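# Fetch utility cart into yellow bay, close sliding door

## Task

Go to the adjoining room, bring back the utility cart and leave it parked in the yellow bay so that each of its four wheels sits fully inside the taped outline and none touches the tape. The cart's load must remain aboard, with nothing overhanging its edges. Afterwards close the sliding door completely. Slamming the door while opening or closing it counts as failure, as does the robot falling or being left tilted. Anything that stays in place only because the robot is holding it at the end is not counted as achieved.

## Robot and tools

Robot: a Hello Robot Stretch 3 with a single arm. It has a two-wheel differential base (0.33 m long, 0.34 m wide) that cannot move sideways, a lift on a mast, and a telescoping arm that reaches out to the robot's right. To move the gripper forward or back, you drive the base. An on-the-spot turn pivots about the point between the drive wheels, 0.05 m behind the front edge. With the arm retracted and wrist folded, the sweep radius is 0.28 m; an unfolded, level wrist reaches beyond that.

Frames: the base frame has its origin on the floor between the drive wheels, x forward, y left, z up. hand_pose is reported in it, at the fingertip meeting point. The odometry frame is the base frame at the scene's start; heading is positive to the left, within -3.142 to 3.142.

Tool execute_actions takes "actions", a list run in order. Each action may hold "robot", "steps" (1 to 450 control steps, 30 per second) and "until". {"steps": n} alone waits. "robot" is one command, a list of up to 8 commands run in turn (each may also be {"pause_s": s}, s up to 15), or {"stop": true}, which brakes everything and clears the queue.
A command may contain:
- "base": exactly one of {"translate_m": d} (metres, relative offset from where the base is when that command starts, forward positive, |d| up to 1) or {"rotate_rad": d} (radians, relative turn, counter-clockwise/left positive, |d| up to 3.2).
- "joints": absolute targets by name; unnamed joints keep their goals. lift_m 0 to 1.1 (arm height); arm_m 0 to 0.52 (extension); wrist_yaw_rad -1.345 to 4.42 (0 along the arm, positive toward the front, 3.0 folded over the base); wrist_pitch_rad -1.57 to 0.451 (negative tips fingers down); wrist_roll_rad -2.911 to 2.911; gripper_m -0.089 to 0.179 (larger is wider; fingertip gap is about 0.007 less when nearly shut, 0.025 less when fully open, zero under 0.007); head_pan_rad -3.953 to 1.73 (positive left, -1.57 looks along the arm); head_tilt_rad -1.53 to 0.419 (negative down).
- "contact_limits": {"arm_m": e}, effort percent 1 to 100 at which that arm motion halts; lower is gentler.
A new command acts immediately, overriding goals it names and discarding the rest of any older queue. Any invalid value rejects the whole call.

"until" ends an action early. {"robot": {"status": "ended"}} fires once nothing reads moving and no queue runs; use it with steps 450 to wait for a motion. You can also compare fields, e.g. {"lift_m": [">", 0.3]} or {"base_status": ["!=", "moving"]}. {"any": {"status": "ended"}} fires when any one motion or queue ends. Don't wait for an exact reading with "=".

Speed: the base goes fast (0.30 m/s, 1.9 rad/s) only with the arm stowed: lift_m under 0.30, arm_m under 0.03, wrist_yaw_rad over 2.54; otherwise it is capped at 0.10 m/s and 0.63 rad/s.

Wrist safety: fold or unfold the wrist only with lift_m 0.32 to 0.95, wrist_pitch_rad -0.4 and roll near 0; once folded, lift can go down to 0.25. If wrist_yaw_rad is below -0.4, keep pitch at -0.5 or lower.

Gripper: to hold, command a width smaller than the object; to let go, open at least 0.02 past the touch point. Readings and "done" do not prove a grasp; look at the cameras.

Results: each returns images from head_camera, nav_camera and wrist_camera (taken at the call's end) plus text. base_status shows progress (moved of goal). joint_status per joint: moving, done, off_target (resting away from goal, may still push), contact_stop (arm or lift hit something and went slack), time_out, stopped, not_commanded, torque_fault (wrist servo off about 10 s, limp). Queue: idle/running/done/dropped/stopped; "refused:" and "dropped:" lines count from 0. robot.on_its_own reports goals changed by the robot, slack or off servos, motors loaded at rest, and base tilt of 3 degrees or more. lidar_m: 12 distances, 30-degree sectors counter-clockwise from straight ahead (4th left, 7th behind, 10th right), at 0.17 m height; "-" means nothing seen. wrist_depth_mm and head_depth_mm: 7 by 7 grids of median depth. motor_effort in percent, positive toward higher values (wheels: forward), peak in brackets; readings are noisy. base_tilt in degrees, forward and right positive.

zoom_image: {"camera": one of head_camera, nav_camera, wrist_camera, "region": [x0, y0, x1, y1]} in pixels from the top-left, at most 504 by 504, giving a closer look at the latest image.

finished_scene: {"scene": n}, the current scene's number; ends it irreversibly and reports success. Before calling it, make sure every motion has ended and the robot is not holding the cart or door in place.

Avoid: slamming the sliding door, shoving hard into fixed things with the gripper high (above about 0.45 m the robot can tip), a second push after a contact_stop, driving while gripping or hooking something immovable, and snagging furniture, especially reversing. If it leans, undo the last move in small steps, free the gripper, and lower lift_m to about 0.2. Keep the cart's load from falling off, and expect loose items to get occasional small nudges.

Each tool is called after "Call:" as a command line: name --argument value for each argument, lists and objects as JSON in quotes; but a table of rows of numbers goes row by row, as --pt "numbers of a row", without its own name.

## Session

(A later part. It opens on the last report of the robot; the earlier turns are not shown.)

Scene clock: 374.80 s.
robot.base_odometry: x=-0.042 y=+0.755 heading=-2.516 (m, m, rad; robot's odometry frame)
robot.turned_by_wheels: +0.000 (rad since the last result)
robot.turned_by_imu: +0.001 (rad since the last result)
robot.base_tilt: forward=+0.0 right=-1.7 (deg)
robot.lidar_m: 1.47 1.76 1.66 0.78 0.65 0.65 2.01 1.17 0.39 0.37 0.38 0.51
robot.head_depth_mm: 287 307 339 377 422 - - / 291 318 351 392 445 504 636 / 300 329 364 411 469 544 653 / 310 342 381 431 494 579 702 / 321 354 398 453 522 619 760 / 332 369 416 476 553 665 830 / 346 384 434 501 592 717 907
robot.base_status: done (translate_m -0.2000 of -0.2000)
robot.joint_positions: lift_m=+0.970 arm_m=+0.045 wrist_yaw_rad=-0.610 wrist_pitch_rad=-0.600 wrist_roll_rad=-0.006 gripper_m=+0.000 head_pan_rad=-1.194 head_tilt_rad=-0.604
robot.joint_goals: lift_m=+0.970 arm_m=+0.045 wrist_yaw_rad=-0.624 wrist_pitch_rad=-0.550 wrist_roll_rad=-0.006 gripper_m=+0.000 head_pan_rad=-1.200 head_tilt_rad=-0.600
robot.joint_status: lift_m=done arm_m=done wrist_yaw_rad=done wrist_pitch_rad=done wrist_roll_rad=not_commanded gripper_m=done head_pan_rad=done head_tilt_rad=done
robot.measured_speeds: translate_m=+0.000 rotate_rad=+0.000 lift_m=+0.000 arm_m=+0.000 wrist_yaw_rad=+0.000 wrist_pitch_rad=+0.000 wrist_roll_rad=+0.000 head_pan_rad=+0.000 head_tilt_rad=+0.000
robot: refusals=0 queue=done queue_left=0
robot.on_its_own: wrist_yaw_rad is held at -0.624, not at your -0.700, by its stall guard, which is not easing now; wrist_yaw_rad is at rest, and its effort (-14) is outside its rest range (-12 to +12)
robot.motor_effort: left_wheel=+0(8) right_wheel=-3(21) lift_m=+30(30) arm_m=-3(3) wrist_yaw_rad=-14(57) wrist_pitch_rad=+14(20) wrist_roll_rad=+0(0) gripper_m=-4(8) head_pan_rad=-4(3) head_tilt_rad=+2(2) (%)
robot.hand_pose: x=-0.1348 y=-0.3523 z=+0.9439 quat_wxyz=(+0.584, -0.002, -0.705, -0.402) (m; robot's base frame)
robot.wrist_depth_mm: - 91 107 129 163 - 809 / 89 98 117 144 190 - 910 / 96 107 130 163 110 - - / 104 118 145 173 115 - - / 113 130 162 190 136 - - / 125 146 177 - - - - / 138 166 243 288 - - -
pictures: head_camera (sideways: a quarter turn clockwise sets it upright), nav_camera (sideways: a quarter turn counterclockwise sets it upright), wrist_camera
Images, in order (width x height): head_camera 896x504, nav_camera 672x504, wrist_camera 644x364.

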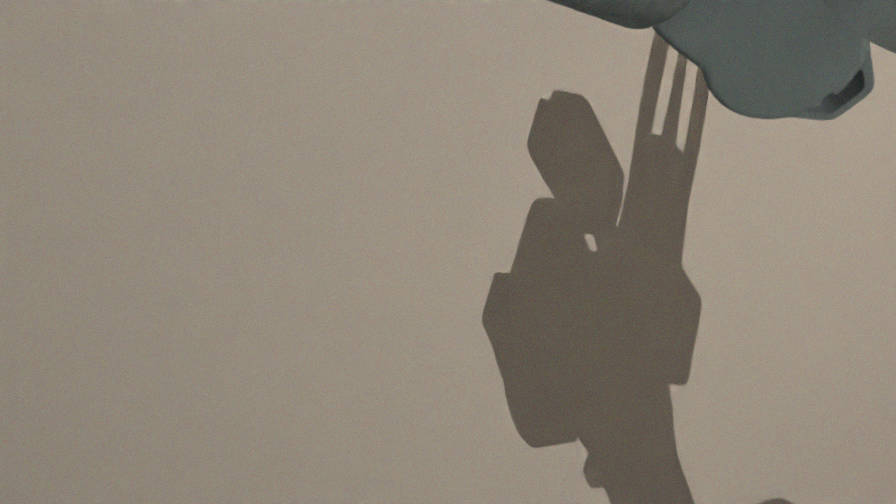

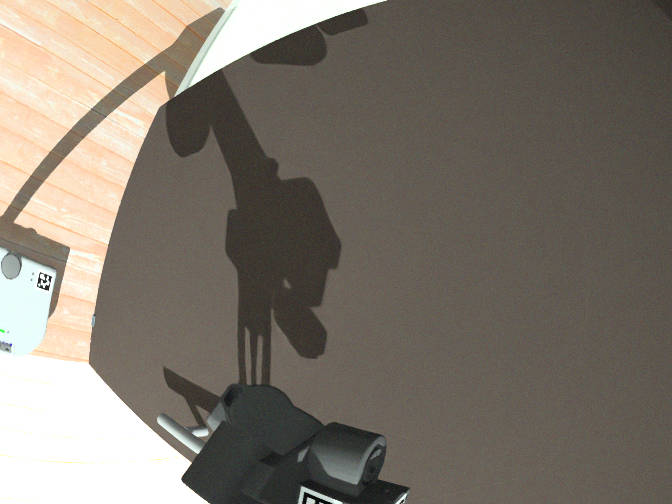

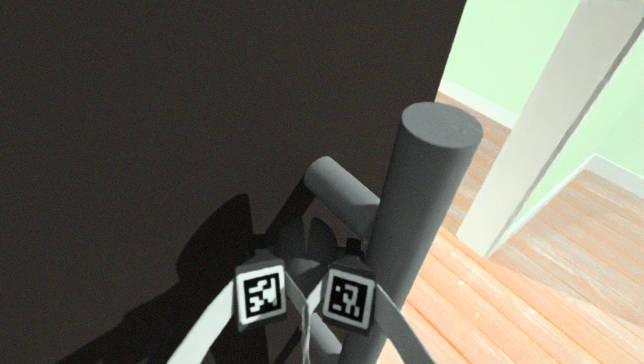

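Call:
execute_actions --actions '[{"robot":{"base":{"translate_m":-0.25},"joints":{"wrist_yaw_rad":-0.68}},"steps":450,"until":{"robot":{"status":"ended"}}}]'

Call:
execute_actions --actions '[{"robot":{"base":{"translate_m":-0.25},"joints":{"wrist_yaw_rad":-0.68,"head_pan_rad":-2.2,"head_tilt_rad":-0.7}},"steps":450,"until":{"robot":{"status":"ended"}}}]'

Scene clock: 378.73 s.
robot.base_odometry: x=+0.161 y=+0.902 heading=-2.516 (m, m, rad; robot's odometry frame)
robot.turned_by_wheels: +0.000 (rad since the last result)
robot.turned_by_imu: +0.000 (rad since the last result)
robot.base_tilt: forward=+0.0 right=-1.7 (deg)
robot.lidar_m: 1.50 2.01 1.65 0.56 0.47 1.88 1.79 0.95 0.40 0.38 0.39 0.52
robot.head_depth_mm: 292 316 348 388 434 - - / 299 327 362 404 459 519 654 / 309 339 376 423 483 562 671 / 319 352 391 442 509 597 723 / 330 365 409 465 537 638 781 / 342 380 428 488 571 683 850 / 355 396 448 517 607 736 937
robot.base_status: done (translate_m -0.2500 of -0.2500)
robot.joint_positions: lift_m=+0.970 arm_m=+0.045 wrist_yaw_rad=-0.535 wrist_pitch_rad=-0.600 wrist_roll_rad=-0.005 gripper_m=+0.000 head_pan_rad=-1.194 head_tilt_rad=-0.604
robot.joint_goals: lift_m=+0.970 arm_m=+0.045 wrist_yaw_rad=-0.553 wrist_pitch_rad=-0.550 wrist_roll_rad=-0.005 gripper_m=+0.000 head_pan_rad=-1.200 head_tilt_rad=-0.600
robot.joint_status: lift_m=done arm_m=done wrist_yaw_rad=off_target wrist_pitch_rad=done wrist_roll_rad=not_commanded gripper_m=done head_pan_rad=done head_tilt_rad=done
robot.measured_speeds: translate_m=+0.000 rotate_rad=+0.000 lift_m=+0.000 arm_m=+0.000 wrist_yaw_rad=+0.000 wrist_pitch_rad=+0.000 wrist_roll_rad=+0.000 head_pan_rad=+0.000 head_tilt_rad=+0.000
robot: refusals=0 queue=dropped queue_left=0
robot.on_its_own: wrist_yaw_rad is held at -0.553, not at your -0.680, by its stall guard, which is not easing now; wrist_yaw_rad is at rest, and its effort (-17) is outside its rest range (-12 to +12)
robot.motor_effort: left_wheel=+0(7) right_wheel=-4(20) lift_m=+30(30) arm_m=-3(3) wrist_yaw_rad=-17(54) wrist_pitch_rad=+15(17) wrist_roll_rad=+0(1) gripper_m=-4(8) head_pan_rad=-4(4) head_tilt_rad=+3(2) (%)
robot.hand_pose: x=-0.1225 y=-0.3602 z=+0.9439 quat_wxyz=(+0.598, +0.024, -0.705, -0.381) (m; robot's base frame)
robot.wrist_depth_mm: 87 94 108 128 156 - 614 / 93 103 120 144 180 - 661 / 102 112 133 164 109 797 827 / 110 123 149 172 112 911 - / 121 138 169 197 133 - - / 134 156 184 - - - - / 149 178 253 288 - - -
pictures: head_camera (sideways: a quarter turn clockwise sets it upright), nav_camera (sideways: a quarter turn counterclockwise sets it upright), wrist_camera
Images, in order (width x height): head_camera 896x504, nav_camera 672x504, wrist_camera 644x364.

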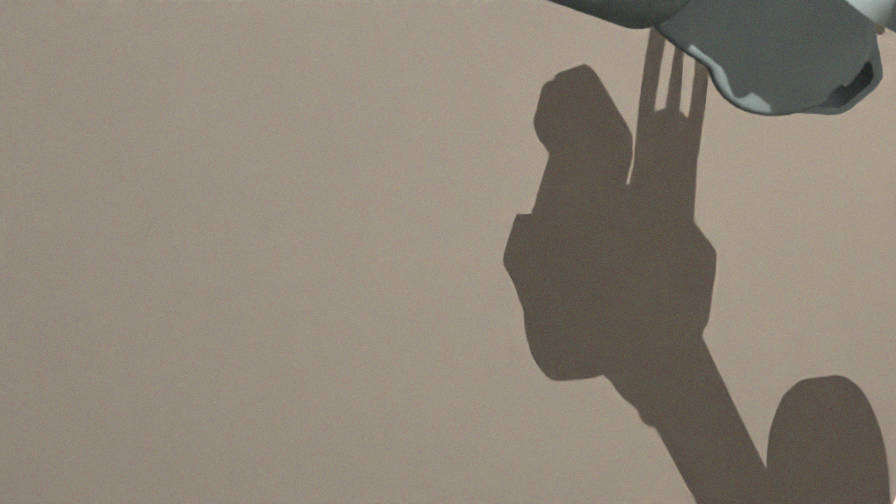

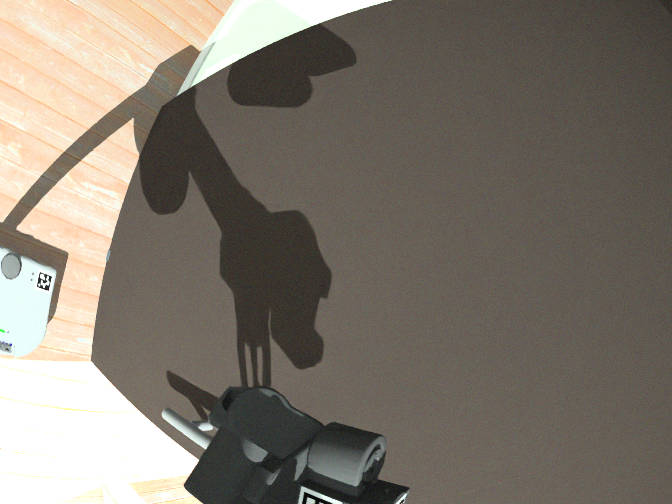

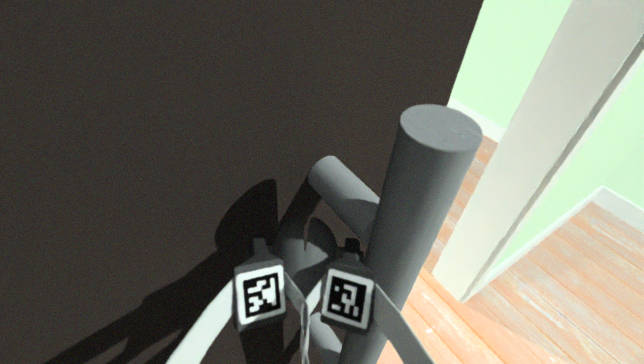

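Scene clock: 382.30 s.
robot.base_odometry: x=+0.363 y=+1.048 heading=-2.516 (m, m, rad; robot's odometry frame)
robot.turned_by_wheels: +0.000 (rad since the last result)
robot.turned_by_imu: +0.000 (rad since the last result)
robot.base_tilt: forward=-0.1 right=-1.7 (deg)
robot.lidar_m: 1.53 2.27 0.62 0.37 0.43 1.62 1.54 0.75 0.41 0.39 0.41 0.54
robot.head_depth_mm: 611 690 848 1066 - - - / 661 720 792 - - - 1167 / 1939 2151 2296 - - 1328 1193 / 2195 2416 2599 - - 1352 1193 / 378 423 460 - - 821 1034 / 354 392 426 - - - 892 / 333 367 395 - - - 769
robot.base_status: done (translate_m -0.2500 of -0.2500)
robot.joint_positions: lift_m=+0.970 arm_m=+0.045 wrist_yaw_rad=-0.553 wrist_pitch_rad=-0.569 wrist_roll_rad=-0.004 gripper_m=+0.000 head_pan_rad=-2.193 head_tilt_rad=-0.691
robot.joint_goals: lift_m=+0.970 arm_m=+0.045 wrist_yaw_rad=-0.553 wrist_pitch_rad=-0.550 wrist_roll_rad=-0.004 gripper_m=+0.000 head_pan_rad=-2.200 head_tilt_rad=-0.700
robot.joint_status: lift_m=done arm_m=done wrist_yaw_rad=off_target wrist_pitch_rad=done wrist_roll_rad=not_commanded gripper_m=done head_pan_rad=done head_tilt_rad=done
robot.measured_speeds: translate_m=+0.000 rotate_rad=+0.000 lift_m=+0.000 arm_m=+0.000 wrist_yaw_rad=+0.000 wrist_pitch_rad=+0.000 wrist_roll_rad=+0.000 head_pan_rad=+0.000 head_tilt_rad=+0.000
robot: refusals=0 queue=dropped queue_left=0
robot.on_its_own: wrist_yaw_rad is held at -0.553, not at your -0.680, by its stall guard, which is not easing now
robot.motor_effort: left_wheel=-2(12) right_wheel=+1(26) lift_m=+30(30) arm_m=-4(5) wrist_yaw_rad=+0(82) wrist_pitch_rad=+6(16) wrist_roll_rad=-1(1) gripper_m=-3(10) head_pan_rad=-5(46) head_tilt_rad=-3(18) (%)
robot.hand_pose: x=-0.1280 y=-0.3628 z=+0.9502 quat_wxyz=(+0.600, +0.007, -0.705, -0.376) (m; robot's base frame)
robot.wrist_depth_mm: 94 103 119 141 175 484 445 / 101 111 130 157 199 516 635 / 109 121 144 178 121 559 897 / 118 132 161 185 131 651 - / 129 147 179 226 154 957 - / 140 165 194 - 869 - - / 157 186 271 293 - - -
pictures: head_camera (sideways: a quarter turn clockwise sets it upright), nav_camera (sideways: a quarter turn counterclockwise sets it upright), wrist_camera
Images, in order (width x height): head_camera 896x504, nav_camera 672x504, wrist_camera 644x364.

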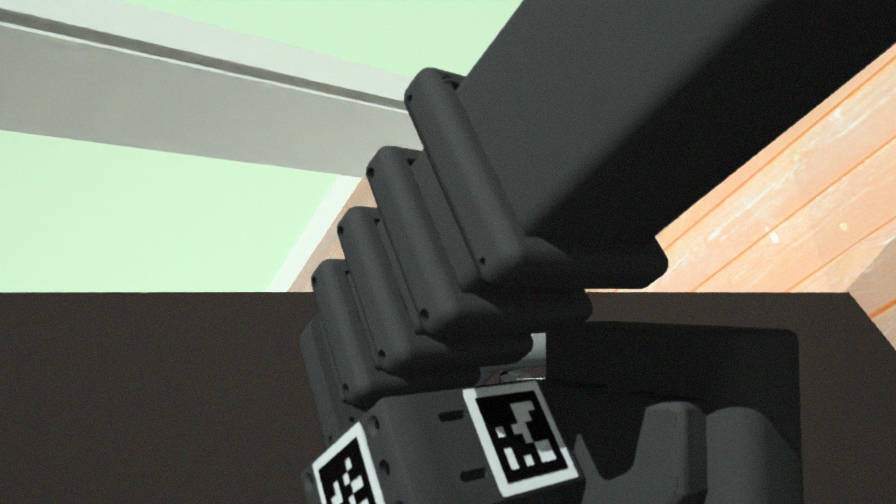

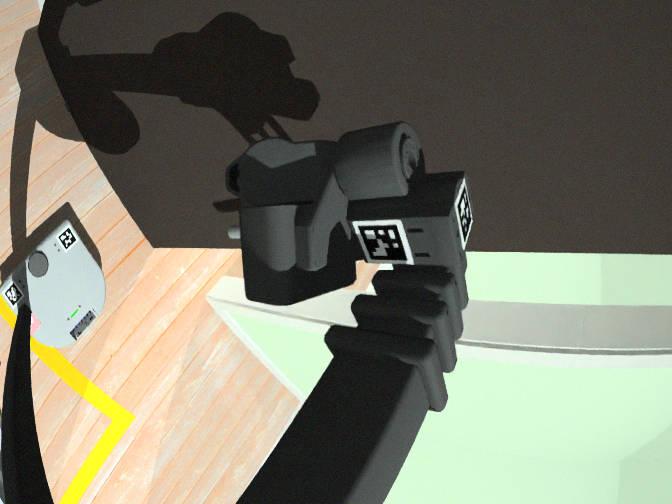

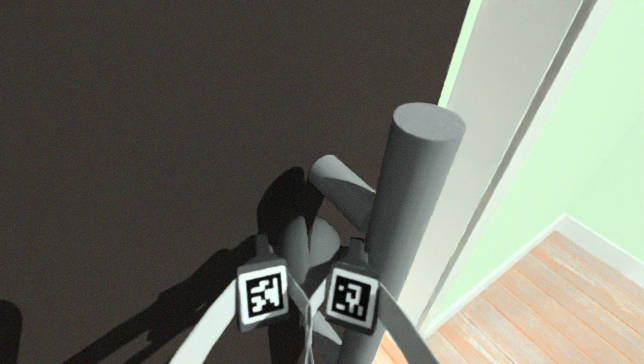

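Call:
execute_actions --actions '[{"robot":{"base":{"translate_m":-0.1},"joints":{"wrist_yaw_rad":-0.56,"head_pan_rad":1.2,"head_tilt_rad":-1.0}},"steps":450,"until":{"robot":{"status":"ended"}}}]'

Scene clock: 384.70 s.
robot.base_odometry: x=+0.444 y=+1.107 heading=-2.516 (m, m, rad; robot's odometry frame)
robot.turned_by_wheels: +0.000 (rad since the last result)
robot.turned_by_imu: +0.000 (rad since the last result)
robot.base_tilt: forward=+0.0 right=-1.7 (deg)
robot.lidar_m: 1.54 2.30 0.46 0.36 0.55 1.51 1.44 0.67 0.42 0.40 0.41 0.55
robot.head_depth_mm: 1890 2090 1786 1534 1367 1224 1120 / 1790 2045 1776 1549 1363 1235 1117 / 894 1935 1730 1542 1362 1227 1114 / 631 719 1088 1322 1336 1223 1112 / 601 708 647 965 1146 1202 - / 584 680 661 545 1070 1218 - / 564 716 660 565 1186 1242 1088
robot.base_status: done (translate_m -0.1000 of -0.1000)
robot.joint_positions: lift_m=+0.970 arm_m=+0.045 wrist_yaw_rad=-0.557 wrist_pitch_rad=-0.568 wrist_roll_rad=-0.004 gripper_m=+0.000 head_pan_rad=+1.193 head_tilt_rad=-0.988
robot.joint_goals: lift_m=+0.970 arm_m=+0.045 wrist_yaw_rad=-0.560 wrist_pitch_rad=-0.550 wrist_roll_rad=-0.004 gripper_m=+0.000 head_pan_rad=+1.200 head_tilt_rad=-1.000
robot.joint_status: lift_m=done arm_m=done wrist_yaw_rad=done wrist_pitch_rad=done wrist_roll_rad=not_commanded gripper_m=done head_pan_rad=done head_tilt_rad=done
robot.measured_speeds: translate_m=+0.000 rotate_rad=+0.000 lift_m=+0.000 arm_m=+0.000 wrist_yaw_rad=+0.000 wrist_pitch_rad=+0.000 wrist_roll_rad=+0.000 head_pan_rad=+0.000 head_tilt_rad=+0.000
robot: refusals=0 queue=done queue_left=0
robot.motor_effort: left_wheel=-2(10) right_wheel=+1(22) lift_m=+30(30) arm_m=-4(5) wrist_yaw_rad=-3(62) wrist_pitch_rad=+5(14) wrist_roll_rad=+0(0) gripper_m=-3(9) head_pan_rad=+3(46) head_tilt_rad=-6(27) (%)
robot.hand_pose: x=-0.1288 y=-0.3625 z=+0.9504 quat_wxyz=(+0.600, +0.005, -0.705, -0.377) (m; robot's base frame)
robot.wrist_depth_mm: 98 108 124 148 183 394 488 / 106 116 137 165 205 434 656 / 114 126 151 187 127 501 955 / 123 139 169 192 141 689 - / 134 153 187 238 169 - - / 147 172 205 - 763 - - / 164 195 283 302 - - -
pictures: head_camera (sideways: a quarter turn clockwise sets it upright), nav_camera (sideways: a quarter turn counterclockwise sets it upright), wrist_camera
Images, in order (width x height): head_camera 896x504, nav_camera 672x504, wrist_camera 644x364.

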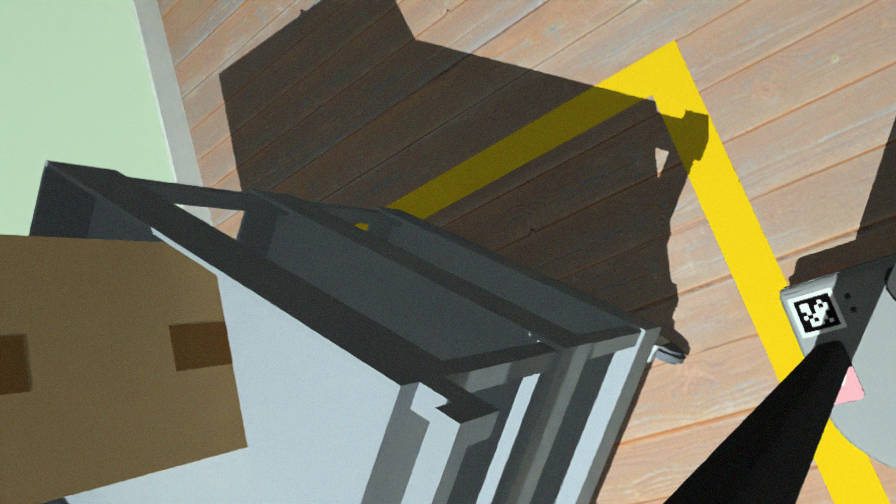

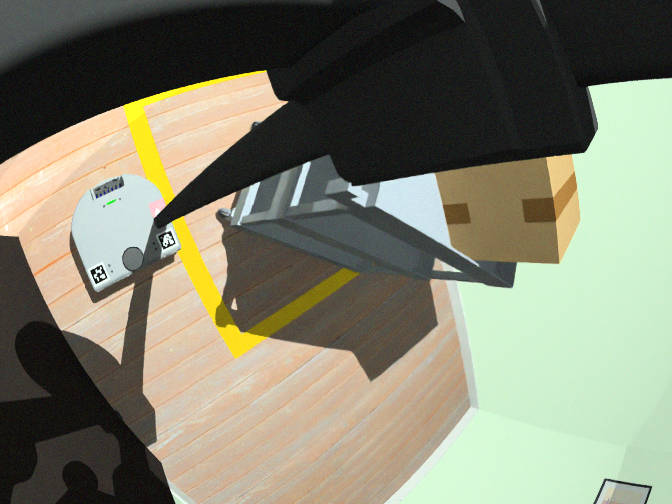

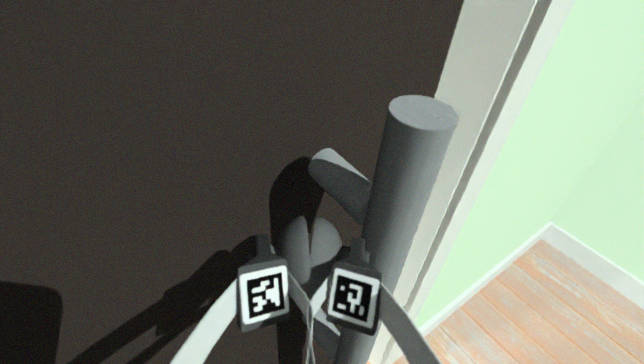

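Call:
execute_actions --actions '[{"robot":{"base":{"translate_m":-0.05},"joints":{"head_pan_rad":1.7,"head_tilt_rad":-1.0}},"steps":450,"until":{"robot":{"status":"ended"}}}]'

Call:
execute_actions --actions '[{"robot":{"base":{"translate_m":-0.04}},"steps":450,"until":{"robot":{"status":"ended"}}}]'

Scene clock: 386.50 s.
robot.base_odometry: x=+0.485 y=+1.136 heading=-2.516 (m, m, rad; robot's odometry frame)
robot.turned_by_wheels: +0.000 (rad since the last result)
robot.turned_by_imu: +0.000 (rad since the last result)
robot.base_tilt: forward=-0.1 right=-1.7 (deg)
robot.lidar_m: 1.55 2.29 0.37 0.37 0.61 1.46 1.39 0.66 0.42 0.40 0.41 0.55
robot.head_depth_mm: 575 657 677 980 1355 1234 1121 / 898 745 673 595 1205 1234 1116 / 876 784 668 569 908 1205 1116 / 1403 778 600 967 1223 1218 1105 / 1444 774 672 1233 1343 1241 - / - - - - - 1186 - / - - - - 1304 1206 1119
robot.base_status: done (translate_m -0.0500 of -0.0500)
robot.joint_positions: lift_m=+0.970 arm_m=+0.045 wrist_yaw_rad=-0.544 wrist_pitch_rad=-0.567 wrist_roll_rad=-0.004 gripper_m=+0.000 head_pan_rad=+1.693 head_tilt_rad=-0.988
robot.joint_goals: lift_m=+0.970 arm_m=+0.045 wrist_yaw_rad=-0.560 wrist_pitch_rad=-0.550 wrist_roll_rad=-0.004 gripper_m=+0.000 head_pan_rad=+1.700 head_tilt_rad=-1.000
robot.joint_status: lift_m=done arm_m=done wrist_yaw_rad=done wrist_pitch_rad=done wrist_roll_rad=not_commanded gripper_m=done head_pan_rad=done head_tilt_rad=done
robot.measured_speeds: translate_m=+0.000 rotate_rad=+0.000 lift_m=+0.000 arm_m=+0.000 wrist_yaw_rad=+0.000 wrist_pitch_rad=+0.000 wrist_roll_rad=+0.000 head_pan_rad=+0.000 head_tilt_rad=+0.000
robot: refusals=0 queue=done queue_left=0
robot.on_its_own: wrist_yaw_rad is at rest, and its effort (-15) is outside its rest range (-12 to +12)
robot.motor_effort: left_wheel=+1(10) right_wheel=-3(19) lift_m=+30(30) arm_m=-4(4) wrist_yaw_rad=-15(54) wrist_pitch_rad=+5(9) wrist_roll_rad=+0(1) gripper_m=-4(9) head_pan_rad=+4(39) head_tilt_rad=-6(7) (%)
robot.hand_pose: x=-0.1267 y=-0.3639 z=+0.9505 quat_wxyz=(+0.602, +0.009, -0.705, -0.373) (m; robot's base frame)
robot.wrist_depth_mm: 98 107 124 146 178 355 481 / 105 115 134 161 203 394 623 / 113 125 149 184 123 499 881 / 123 137 166 189 136 645 - / 134 153 186 217 161 976 - / 146 172 202 - 710 - - / 162 194 272 303 - - -
pictures: head_camera (sideways: a quarter turn clockwise sets it upright), nav_camera (sideways: a quarter turn counterclockwise sets it upright), wrist_camera
Images, in order (width x height): head_camera 896x504, nav_camera 672x504, wrist_camera 644x364.

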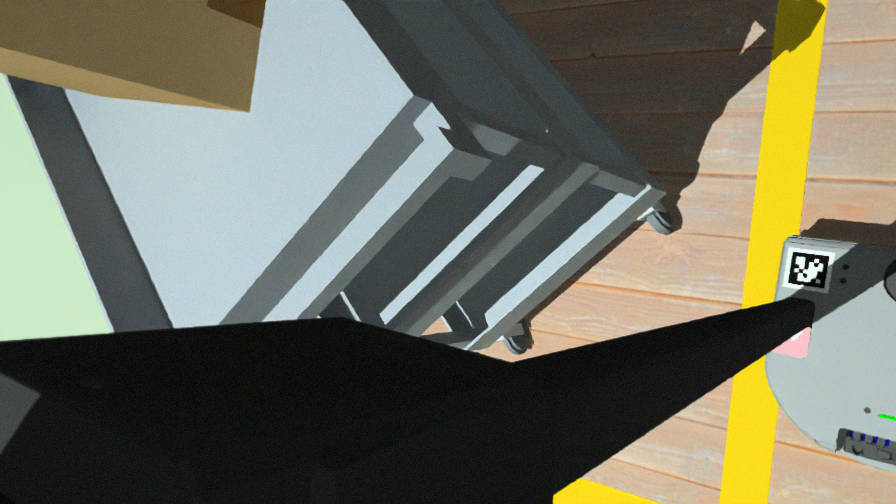

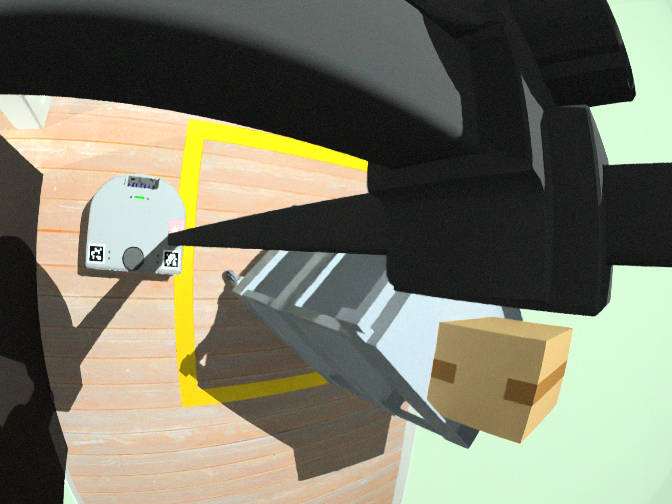

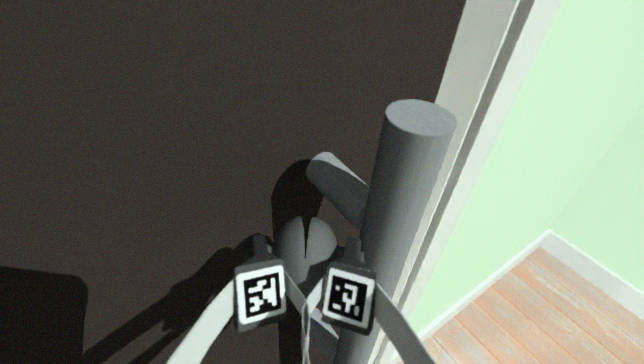

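Scene clock: 388.30 s.
robot.base_odometry: x=+0.517 y=+1.160 heading=-2.516 (m, m, rad; robot's odometry frame)
robot.turned_by_wheels: +0.000 (rad since the last result)
robot.turned_by_imu: +0.000 (rad since the last result)
robot.base_tilt: forward=-0.1 right=-1.6 (deg)
robot.lidar_m: 1.56 2.29 0.39 0.40 0.66 1.41 1.35 0.68 0.42 0.40 0.41 0.55
robot.head_depth_mm: 679 677 675 624 1324 1227 1119 / 897 787 672 543 911 1233 1115 / 1368 788 603 949 1075 1206 1109 / 1421 782 635 1010 1262 1221 1112 / 1477 739 1028 1272 1360 1233 - / - - - - - 1188 - / - - - - 1304 1209 1113
robot.base_status: done (translate_m -0.0400 of -0.0400)
robot.joint_positions: lift_m=+0.970 arm_m=+0.045 wrist_yaw_rad=-0.546 wrist_pitch_rad=-0.569 wrist_roll_rad=-0.004 gripper_m=+0.000 head_pan_rad=+1.693 head_tilt_rad=-0.988
robot.joint_goals: lift_m=+0.970 arm_m=+0.045 wrist_yaw_rad=-0.560 wrist_pitch_rad=-0.550 wrist_roll_rad=-0.004 gripper_m=+0.000 head_pan_rad=+1.700 head_tilt_rad=-1.000
robot.joint_status: lift_m=done arm_m=done wrist_yaw_rad=done wrist_pitch_rad=done wrist_roll_rad=not_commanded gripper_m=done head_pan_rad=done head_tilt_rad=done
robot.measured_speeds: translate_m=+0.000 rotate_rad=+0.000 lift_m=+0.000 arm_m=+0.000 wrist_yaw_rad=+0.000 wrist_pitch_rad=+0.000 wrist_roll_rad=+0.000 head_pan_rad=+0.000 head_tilt_rad=+0.000
robot: refusals=0 queue=done queue_left=0
robot.on_its_own: wrist_yaw_rad is at rest, and its effort (-14) is outside its rest range (-12 to +12)
robot.motor_effort: left_wheel=+0(10) right_wheel=-3(18) lift_m=+29(30) arm_m=-4(4) wrist_yaw_rad=-14(50) wrist_pitch_rad=+5(9) wrist_roll_rad=+0(0) gripper_m=-4(7) head_pan_rad=+4(4) head_tilt_rad=-6(5) (%)
robot.hand_pose: x=-0.1268 y=-0.3636 z=+0.9502 quat_wxyz=(+0.602, +0.009, -0.705, -0.374) (m; robot's base frame)
robot.wrist_depth_mm: 100 109 125 148 181 329 488 / 107 118 137 165 203 392 619 / 115 127 152 186 124 510 909 / 124 140 170 190 140 665 - / 135 155 188 221 480 976 - / 148 174 206 - 745 - - / 165 195 278 302 - - -
pictures: head_camera (sideways: a quarter turn clockwise sets it upright), nav_camera (sideways: a quarter turn counterclockwise sets it upright), wrist_camera
Images, in order (width x height): head_camera 896x504, nav_camera 672x504, wrist_camera 644x364.

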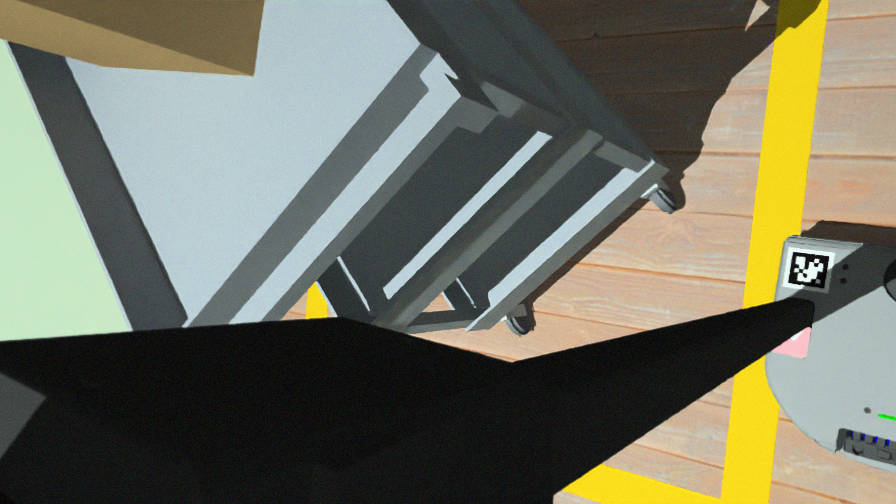

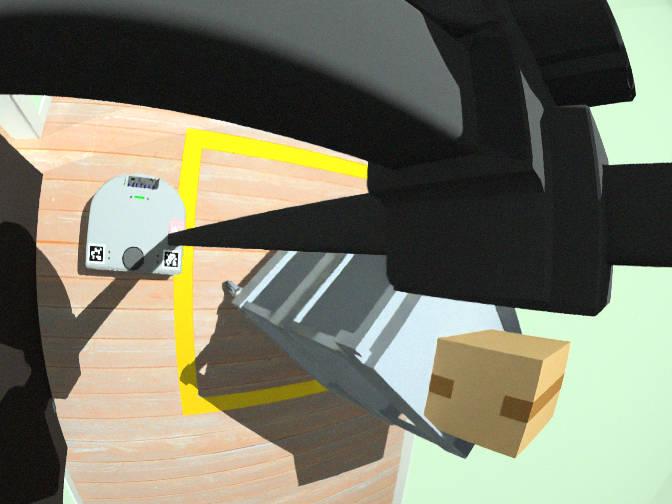

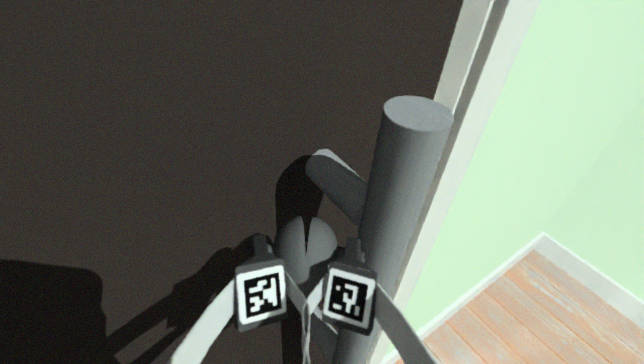

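Call:
execute_actions --actions '[{"robot":{"base":{"translate_m":-0.03}},"steps":450,"until":{"robot":{"status":"ended"}}},{"robot":{"base":{"translate_m":-0.03}},"steps":450,"until":{"robot":{"status":"ended"}}}]'

Scene clock: 391.77 s.
robot.base_odometry: x=+0.566 y=+1.195 heading=-2.516 (m, m, rad; robot's odometry frame)
robot.turned_by_wheels: +0.000 (rad since the last result)
robot.turned_by_imu: +0.000 (rad since the last result)
robot.base_tilt: forward=-0.1 right=-1.7 (deg)
robot.lidar_m: 1.57 2.30 0.41 0.45 1.59 1.36 1.29 0.68 0.42 0.40 0.41 0.55
robot.head_depth_mm: 906 774 676 534 1234 1234 1115 / 900 791 604 947 913 1217 1117 / 1407 785 615 969 1209 1211 1103 / 1476 736 1020 1027 1312 1230 1108 / 1490 703 1653 1472 1359 1240 - / - - - - - 1183 - / - - - - 1307 1211 1116
robot.base_status: done (translate_m -0.0300 of -0.0300)
robot.joint_positions: lift_m=+0.970 arm_m=+0.045 wrist_yaw_rad=-0.544 wrist_pitch_rad=-0.571 wrist_roll_rad=-0.004 gripper_m=+0.000 head_pan_rad=+1.693 head_tilt_rad=-0.988
robot.joint_goals: lift_m=+0.970 arm_m=+0.045 wrist_yaw_rad=-0.560 wrist_pitch_rad=-0.550 wrist_roll_rad=-0.004 gripper_m=+0.000 head_pan_rad=+1.700 head_tilt_rad=-1.000
robot.joint_status: lift_m=done arm_m=done wrist_yaw_rad=done wrist_pitch_rad=done wrist_roll_rad=not_commanded gripper_m=done head_pan_rad=done head_tilt_rad=done
robot.measured_speeds: translate_m=+0.000 rotate_rad=+0.000 lift_m=+0.000 arm_m=+0.000 wrist_yaw_rad=+0.000 wrist_pitch_rad=+0.000 wrist_roll_rad=+0.000 head_pan_rad=+0.000 head_tilt_rad=+0.000
robot: refusals=0 queue=done queue_left=0
robot.on_its_own: wrist_yaw_rad is at rest, and its effort (-15) is outside its rest range (-12 to +12)
robot.motor_effort: left_wheel=+0(11) right_wheel=-3(16) lift_m=+29(29) arm_m=-4(4) wrist_yaw_rad=-15(45) wrist_pitch_rad=+6(10) wrist_roll_rad=+0(0) gripper_m=-4(8) head_pan_rad=+4(4) head_tilt_rad=-6(6) (%)
robot.hand_pose: x=-0.1264 y=-0.3633 z=+0.9497 quat_wxyz=(+0.602, +0.011, -0.705, -0.375) (m; robot's base frame)
robot.wrist_depth_mm: 102 110 128 151 185 348 504 / 108 120 139 168 204 418 638 / 117 130 155 190 125 519 906 / 128 144 173 192 142 684 - / 139 159 194 224 523 979 - / 151 177 211 - 755 - - / 170 200 283 311 - - -
pictures: head_camera (sideways: a quarter turn clockwise sets it upright), nav_camera (sideways: a quarter turn counterclockwise sets it upright), wrist_camera
Images, in order (width x height): head_camera 896x504, nav_camera 672x504, wrist_camera 644x364.

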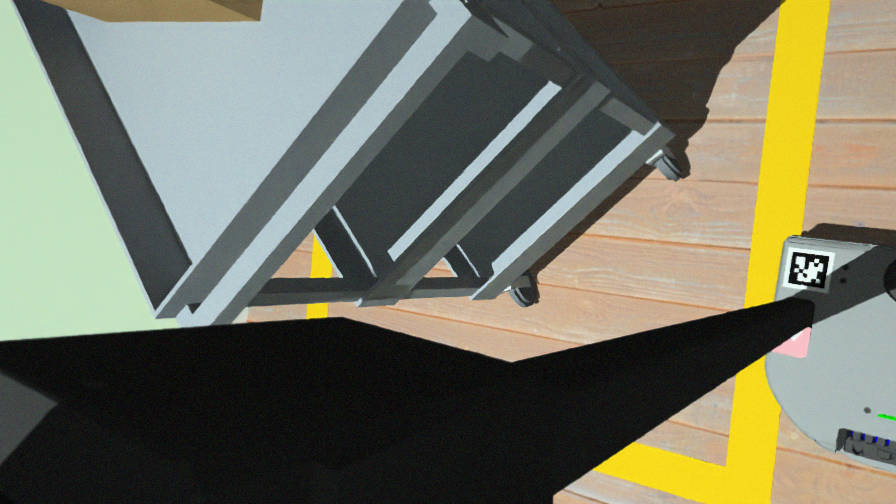

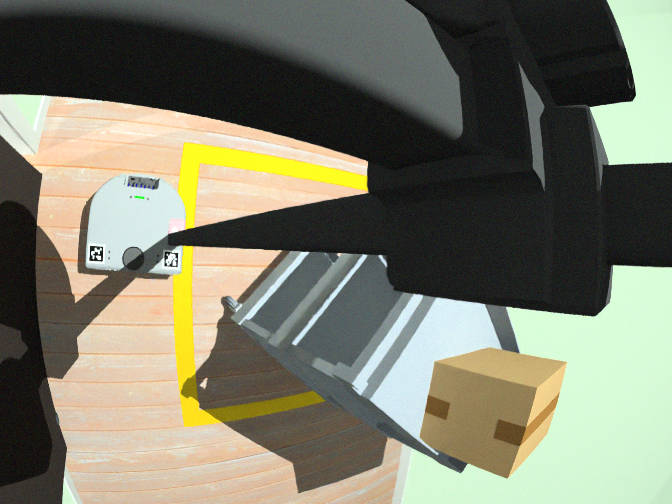

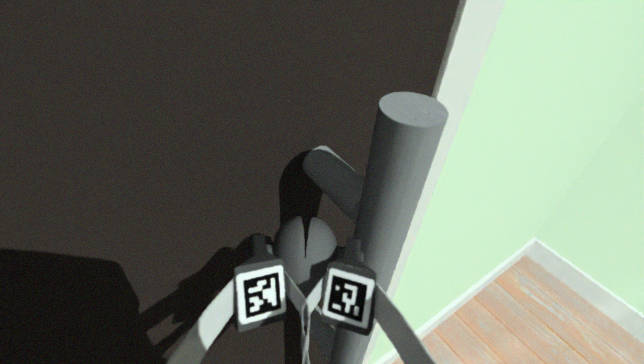

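Call:
execute_actions --actions '[{"robot":{"base":{"translate_m":-0.03}},"steps":450,"until":{"robot":{"status":"ended"}}},{"robot":{"base":{"translate_m":-0.025}},"steps":450,"until":{"robot":{"status":"ended"}}}]'

Scene clock: 395.23 s.
robot.base_odometry: x=+0.611 y=+1.227 heading=-2.516 (m, m, rad; robot's odometry frame)
robot.turned_by_wheels: +0.000 (rad since the last result)
robot.turned_by_imu: +0.000 (rad since the last result)
robot.base_tilt: forward=-0.1 right=-1.7 (deg)
robot.lidar_m: 1.57 2.29 0.44 0.49 1.59 1.30 1.24 0.69 0.43 0.41 0.42 0.56
robot.head_depth_mm: 899 792 674 933 898 1242 1116 / 1366 789 604 975 1159 1194 1117 / 1441 765 1048 989 1252 1224 1116 / 1482 697 1040 1287 1341 1227 1113 / 1487 1658 1743 1509 1349 1230 - / - - - - - 1188 - / - - - - 1304 1207 1115
robot.base_status: done (translate_m -0.0250 of -0.0250)
robot.joint_positions: lift_m=+0.970 arm_m=+0.045 wrist_yaw_rad=-0.558 wrist_pitch_rad=-0.582 wrist_roll_rad=-0.004 gripper_m=+0.000 head_pan_rad=+1.693 head_tilt_rad=-0.988
robot.joint_goals: lift_m=+0.970 arm_m=+0.045 wrist_yaw_rad=-0.560 wrist_pitch_rad=-0.550 wrist_roll_rad=-0.004 gripper_m=+0.000 head_pan_rad=+1.700 head_tilt_rad=-1.000
robot.joint_status: lift_m=done arm_m=done wrist_yaw_rad=done wrist_pitch_rad=done wrist_roll_rad=not_commanded gripper_m=done head_pan_rad=done head_tilt_rad=done
robot.measured_speeds: translate_m=+0.000 rotate_rad=+0.000 lift_m=+0.000 arm_m=+0.000 wrist_yaw_rad=+0.000 wrist_pitch_rad=+0.000 wrist_roll_rad=+0.000 head_pan_rad=+0.000 head_tilt_rad=+0.000
robot: refusals=0 queue=done queue_left=0
robot.motor_effort: left_wheel=-1(8) right_wheel=+0(17) lift_m=+28(29) arm_m=+1(4) wrist_yaw_rad=-2(44) wrist_pitch_rad=+9(17) wrist_roll_rad=+0(0) gripper_m=-3(7) head_pan_rad=+3(4) head_tilt_rad=-5(6) (%)
robot.hand_pose: x=-0.1278 y=-0.3602 z=+0.9477 quat_wxyz=(+0.597, +0.010, -0.705, -0.382) (m; robot's base frame)
robot.wrist_depth_mm: 106 116 134 160 198 368 531 / 114 125 149 177 214 443 701 / 123 138 163 195 131 551 939 / 133 150 183 188 456 738 - / 146 168 206 232 597 - - / 160 188 224 - 875 - - / 179 213 316 341 - - -
pictures: head_camera (sideways: a quarter turn clockwise sets it upright), nav_camera (sideways: a quarter turn counterclockwise sets it upright), wrist_camera
Images, in order (width x height): head_camera 896x504, nav_camera 672x504, wrist_camera 644x364.

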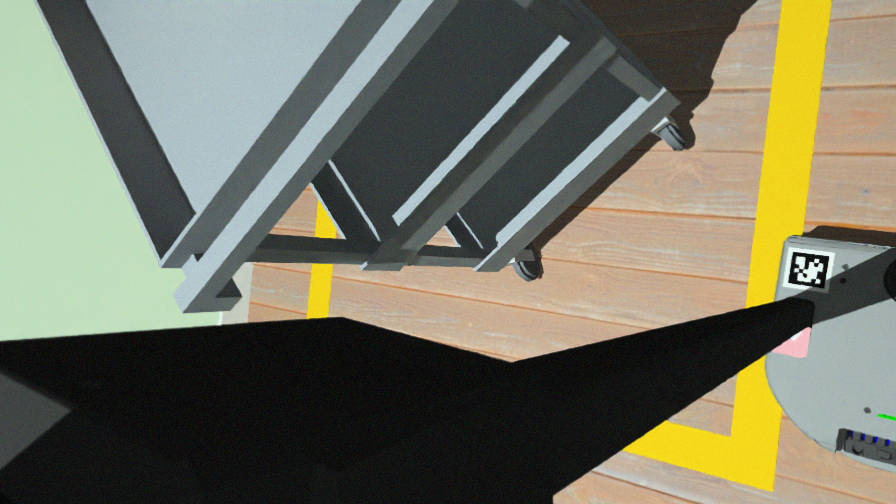

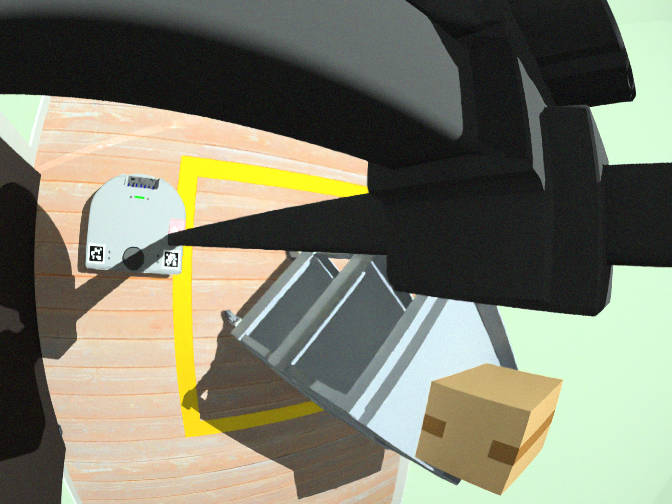

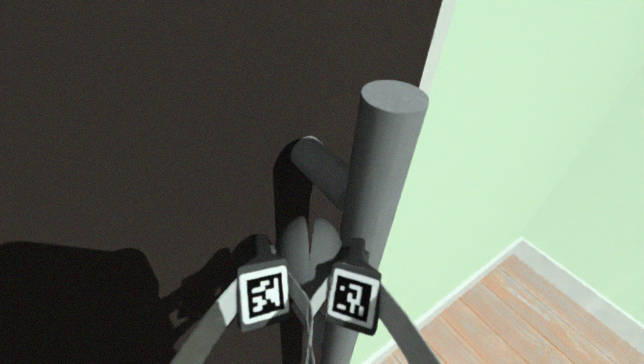

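Call:
execute_actions --actions '[{"robot":{"base":{"translate_m":-0.035}},"steps":450,"until":{"robot":{"status":"ended"}}}]'

Scene clock: 396.73 s.
robot.base_odometry: x=+0.639 y=+1.247 heading=-2.516 (m, m, rad; robot's odometry frame)
robot.turned_by_wheels: +0.000 (rad since the last result)
robot.turned_by_imu: +0.000 (rad since the last result)
robot.base_tilt: forward=-0.1 right=-1.7 (deg)
robot.lidar_m: 1.57 2.30 0.46 0.51 1.59 1.26 1.20 0.69 0.43 0.41 0.42 0.56
robot.head_depth_mm: 1352 794 603 962 896 1233 1120 / 1409 784 623 979 1197 1214 1113 / 1454 721 1054 1011 1267 1224 1110 / 1480 1620 1727 1470 1335 1217 1112 / 1487 1752 1746 1512 1356 1234 - / - - - - - 1183 - / - - - - 1294 1208 1113
robot.base_status: done (translate_m -0.0350 of -0.0350)
robot.joint_positions: lift_m=+0.970 arm_m=+0.045 wrist_yaw_rad=-0.557 wrist_pitch_rad=-0.592 wrist_roll_rad=-0.004 gripper_m=+0.000 head_pan_rad=+1.693 head_tilt_rad=-0.988
robot.joint_goals: lift_m=+0.970 arm_m=+0.045 wrist_yaw_rad=-0.560 wrist_pitch_rad=-0.550 wrist_roll_rad=-0.004 gripper_m=+0.000 head_pan_rad=+1.700 head_tilt_rad=-1.000
robot.joint_status: lift_m=done arm_m=done wrist_yaw_rad=done wrist_pitch_rad=done wrist_roll_rad=not_commanded gripper_m=done head_pan_rad=done head_tilt_rad=done
robot.measured_speeds: translate_m=+0.000 rotate_rad=+0.000 lift_m=+0.000 arm_m=+0.000 wrist_yaw_rad=+0.000 wrist_pitch_rad=+0.000 wrist_roll_rad=+0.000 head_pan_rad=+0.000 head_tilt_rad=+0.000
robot: refusals=0 queue=done queue_left=0
robot.motor_effort: left_wheel=-1(7) right_wheel=-1(14) lift_m=+27(28) arm_m=+5(5) wrist_yaw_rad=-2(16) wrist_pitch_rad=+12(26) wrist_roll_rad=-1(0) gripper_m=-3(5) head_pan_rad=+4(5) head_tilt_rad=-6(6) (%)
robot.hand_pose: x=-0.1269 y=-0.3585 z=+0.9456 quat_wxyz=(+0.595, +0.013, -0.705, -0.385) (m; robot's base frame)
robot.wrist_depth_mm: 108 118 138 162 201 375 544 / 116 128 150 179 218 455 720 / 125 140 166 190 376 576 906 / 136 154 187 179 471 773 - / 148 170 212 172 585 - - / 164 195 232 - 889 - - / 183 219 322 358 - - -
pictures: head_camera (sideways: a quarter turn clockwise sets it upright), nav_camera (sideways: a quarter turn counterclockwise sets it upright), wrist_camera
Images, in order (width x height): head_camera 896x504, nav_camera 672x504, wrist_camera 644x364.

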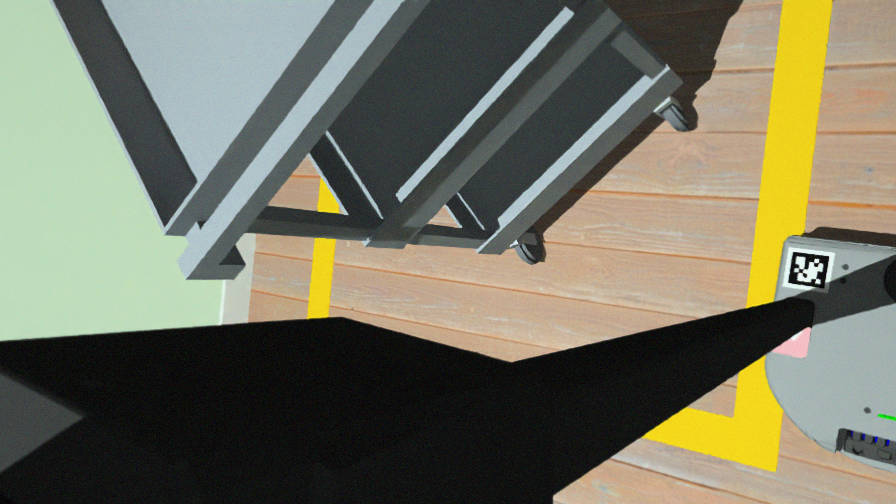

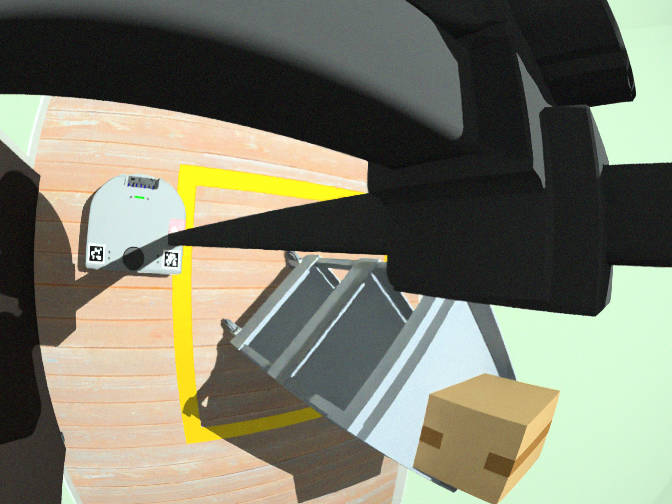

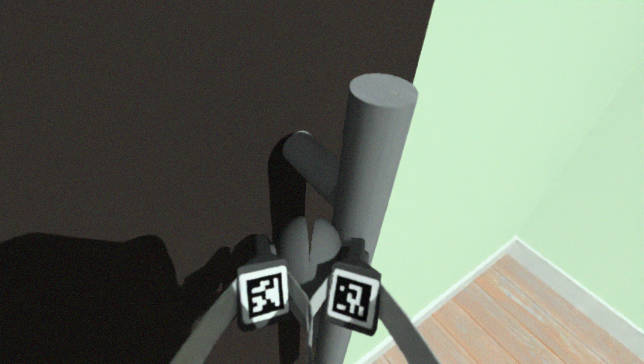

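Call:
execute_actions --actions '[{"robot":{"base":{"translate_m":-0.03},"joints":{"head_pan_rad":-0.9,"head_tilt_rad":-1.1}},"steps":450,"until":{"robot":{"status":"ended"}}}]'

Scene clock: 398.70 s.
robot.base_odometry: x=+0.663 y=+1.265 heading=-2.516 (m, m, rad; robot's odometry frame)
robot.turned_by_wheels: +0.000 (rad since the last result)
robot.turned_by_imu: +0.000 (rad since the last result)
robot.base_tilt: forward=-0.1 right=-1.7 (deg)
robot.lidar_m: 1.57 2.29 0.48 0.54 1.59 1.23 1.17 0.69 0.43 0.41 0.42 0.56
robot.head_depth_mm: 392 453 536 664 863 1170 1113 / 421 492 593 746 1008 1203 1127 / 454 536 662 859 1236 1203 - / 493 593 747 1010 1297 1212 - / 537 660 855 1225 1308 1186 1123 / 593 747 1016 1385 1316 1187 1098 / 662 858 1279 1419 1303 1193 1093
robot.base_status: done (translate_m -0.0300 of -0.0300)
robot.joint_positions: lift_m=+0.970 arm_m=+0.045 wrist_yaw_rad=-0.556 wrist_pitch_rad=-0.588 wrist_roll_rad=-0.004 gripper_m=+0.000 head_pan_rad=-0.893 head_tilt_rad=-1.087
robot.joint_goals: lift_m=+0.970 arm_m=+0.045 wrist_yaw_rad=-0.560 wrist_pitch_rad=-0.550 wrist_roll_rad=-0.004 gripper_m=+0.000 head_pan_rad=-0.900 head_tilt_rad=-1.100
robot.joint_status: lift_m=done arm_m=done wrist_yaw_rad=done wrist_pitch_rad=done wrist_roll_rad=not_commanded gripper_m=done head_pan_rad=done head_tilt_rad=done
robot.measured_speeds: translate_m=+0.000 rotate_rad=+0.000 lift_m=+0.000 arm_m=+0.000 wrist_yaw_rad=+0.000 wrist_pitch_rad=+0.000 wrist_roll_rad=+0.000 head_pan_rad=+0.000 head_tilt_rad=+0.000
robot: refusals=0 queue=done queue_left=0
robot.motor_effort: left_wheel=-1(8) right_wheel=-1(16) lift_m=+26(27) arm_m=+4(6) wrist_yaw_rad=-3(18) wrist_pitch_rad=+11(25) wrist_roll_rad=+0(1) gripper_m=-3(5) head_pan_rad=-4(45) head_tilt_rad=-7(17) (%)
robot.hand_pose: x=-0.1271 y=-0.3593 z=+0.9465 quat_wxyz=(+0.596, +0.012, -0.705, -0.383) (m; robot's base frame)
robot.wrist_depth_mm: 108 119 138 164 203 369 540 / 117 128 152 177 226 444 707 / 126 141 168 190 375 577 894 / 136 154 188 179 476 748 - / 149 172 210 171 606 - - / 165 192 232 - 860 - - / 183 221 323 352 - - -
pictures: head_camera (sideways: a quarter turn clockwise sets it upright), nav_camera (sideways: a quarter turn counterclockwise sets it upright), wrist_camera
Images, in order (width x height): head_camera 896x504, nav_camera 672x504, wrist_camera 644x364.

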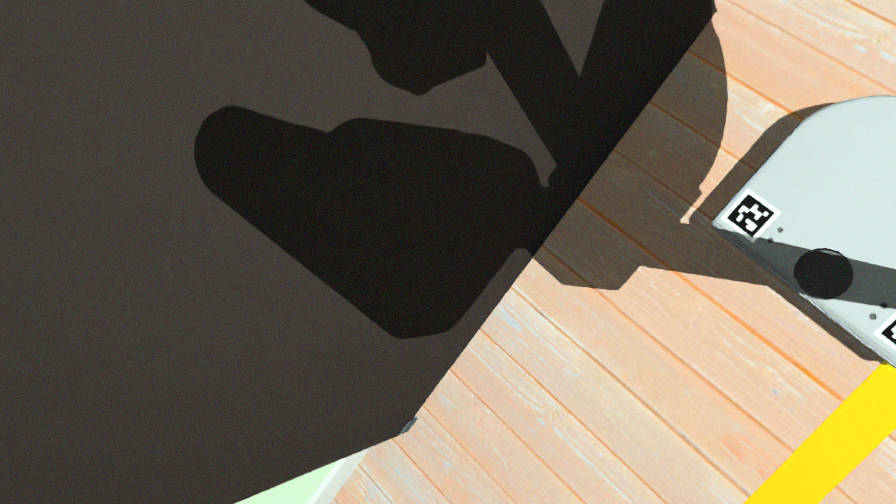

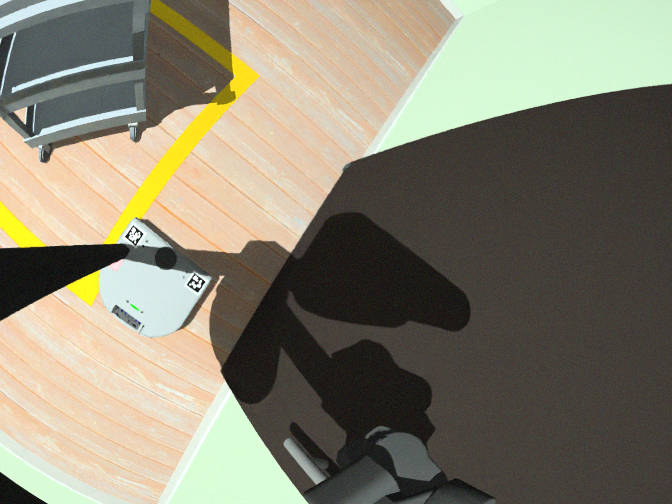

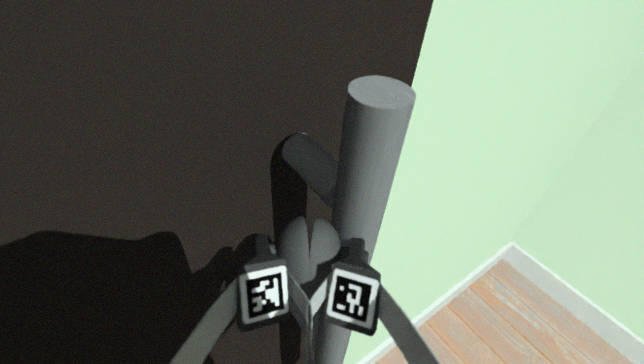

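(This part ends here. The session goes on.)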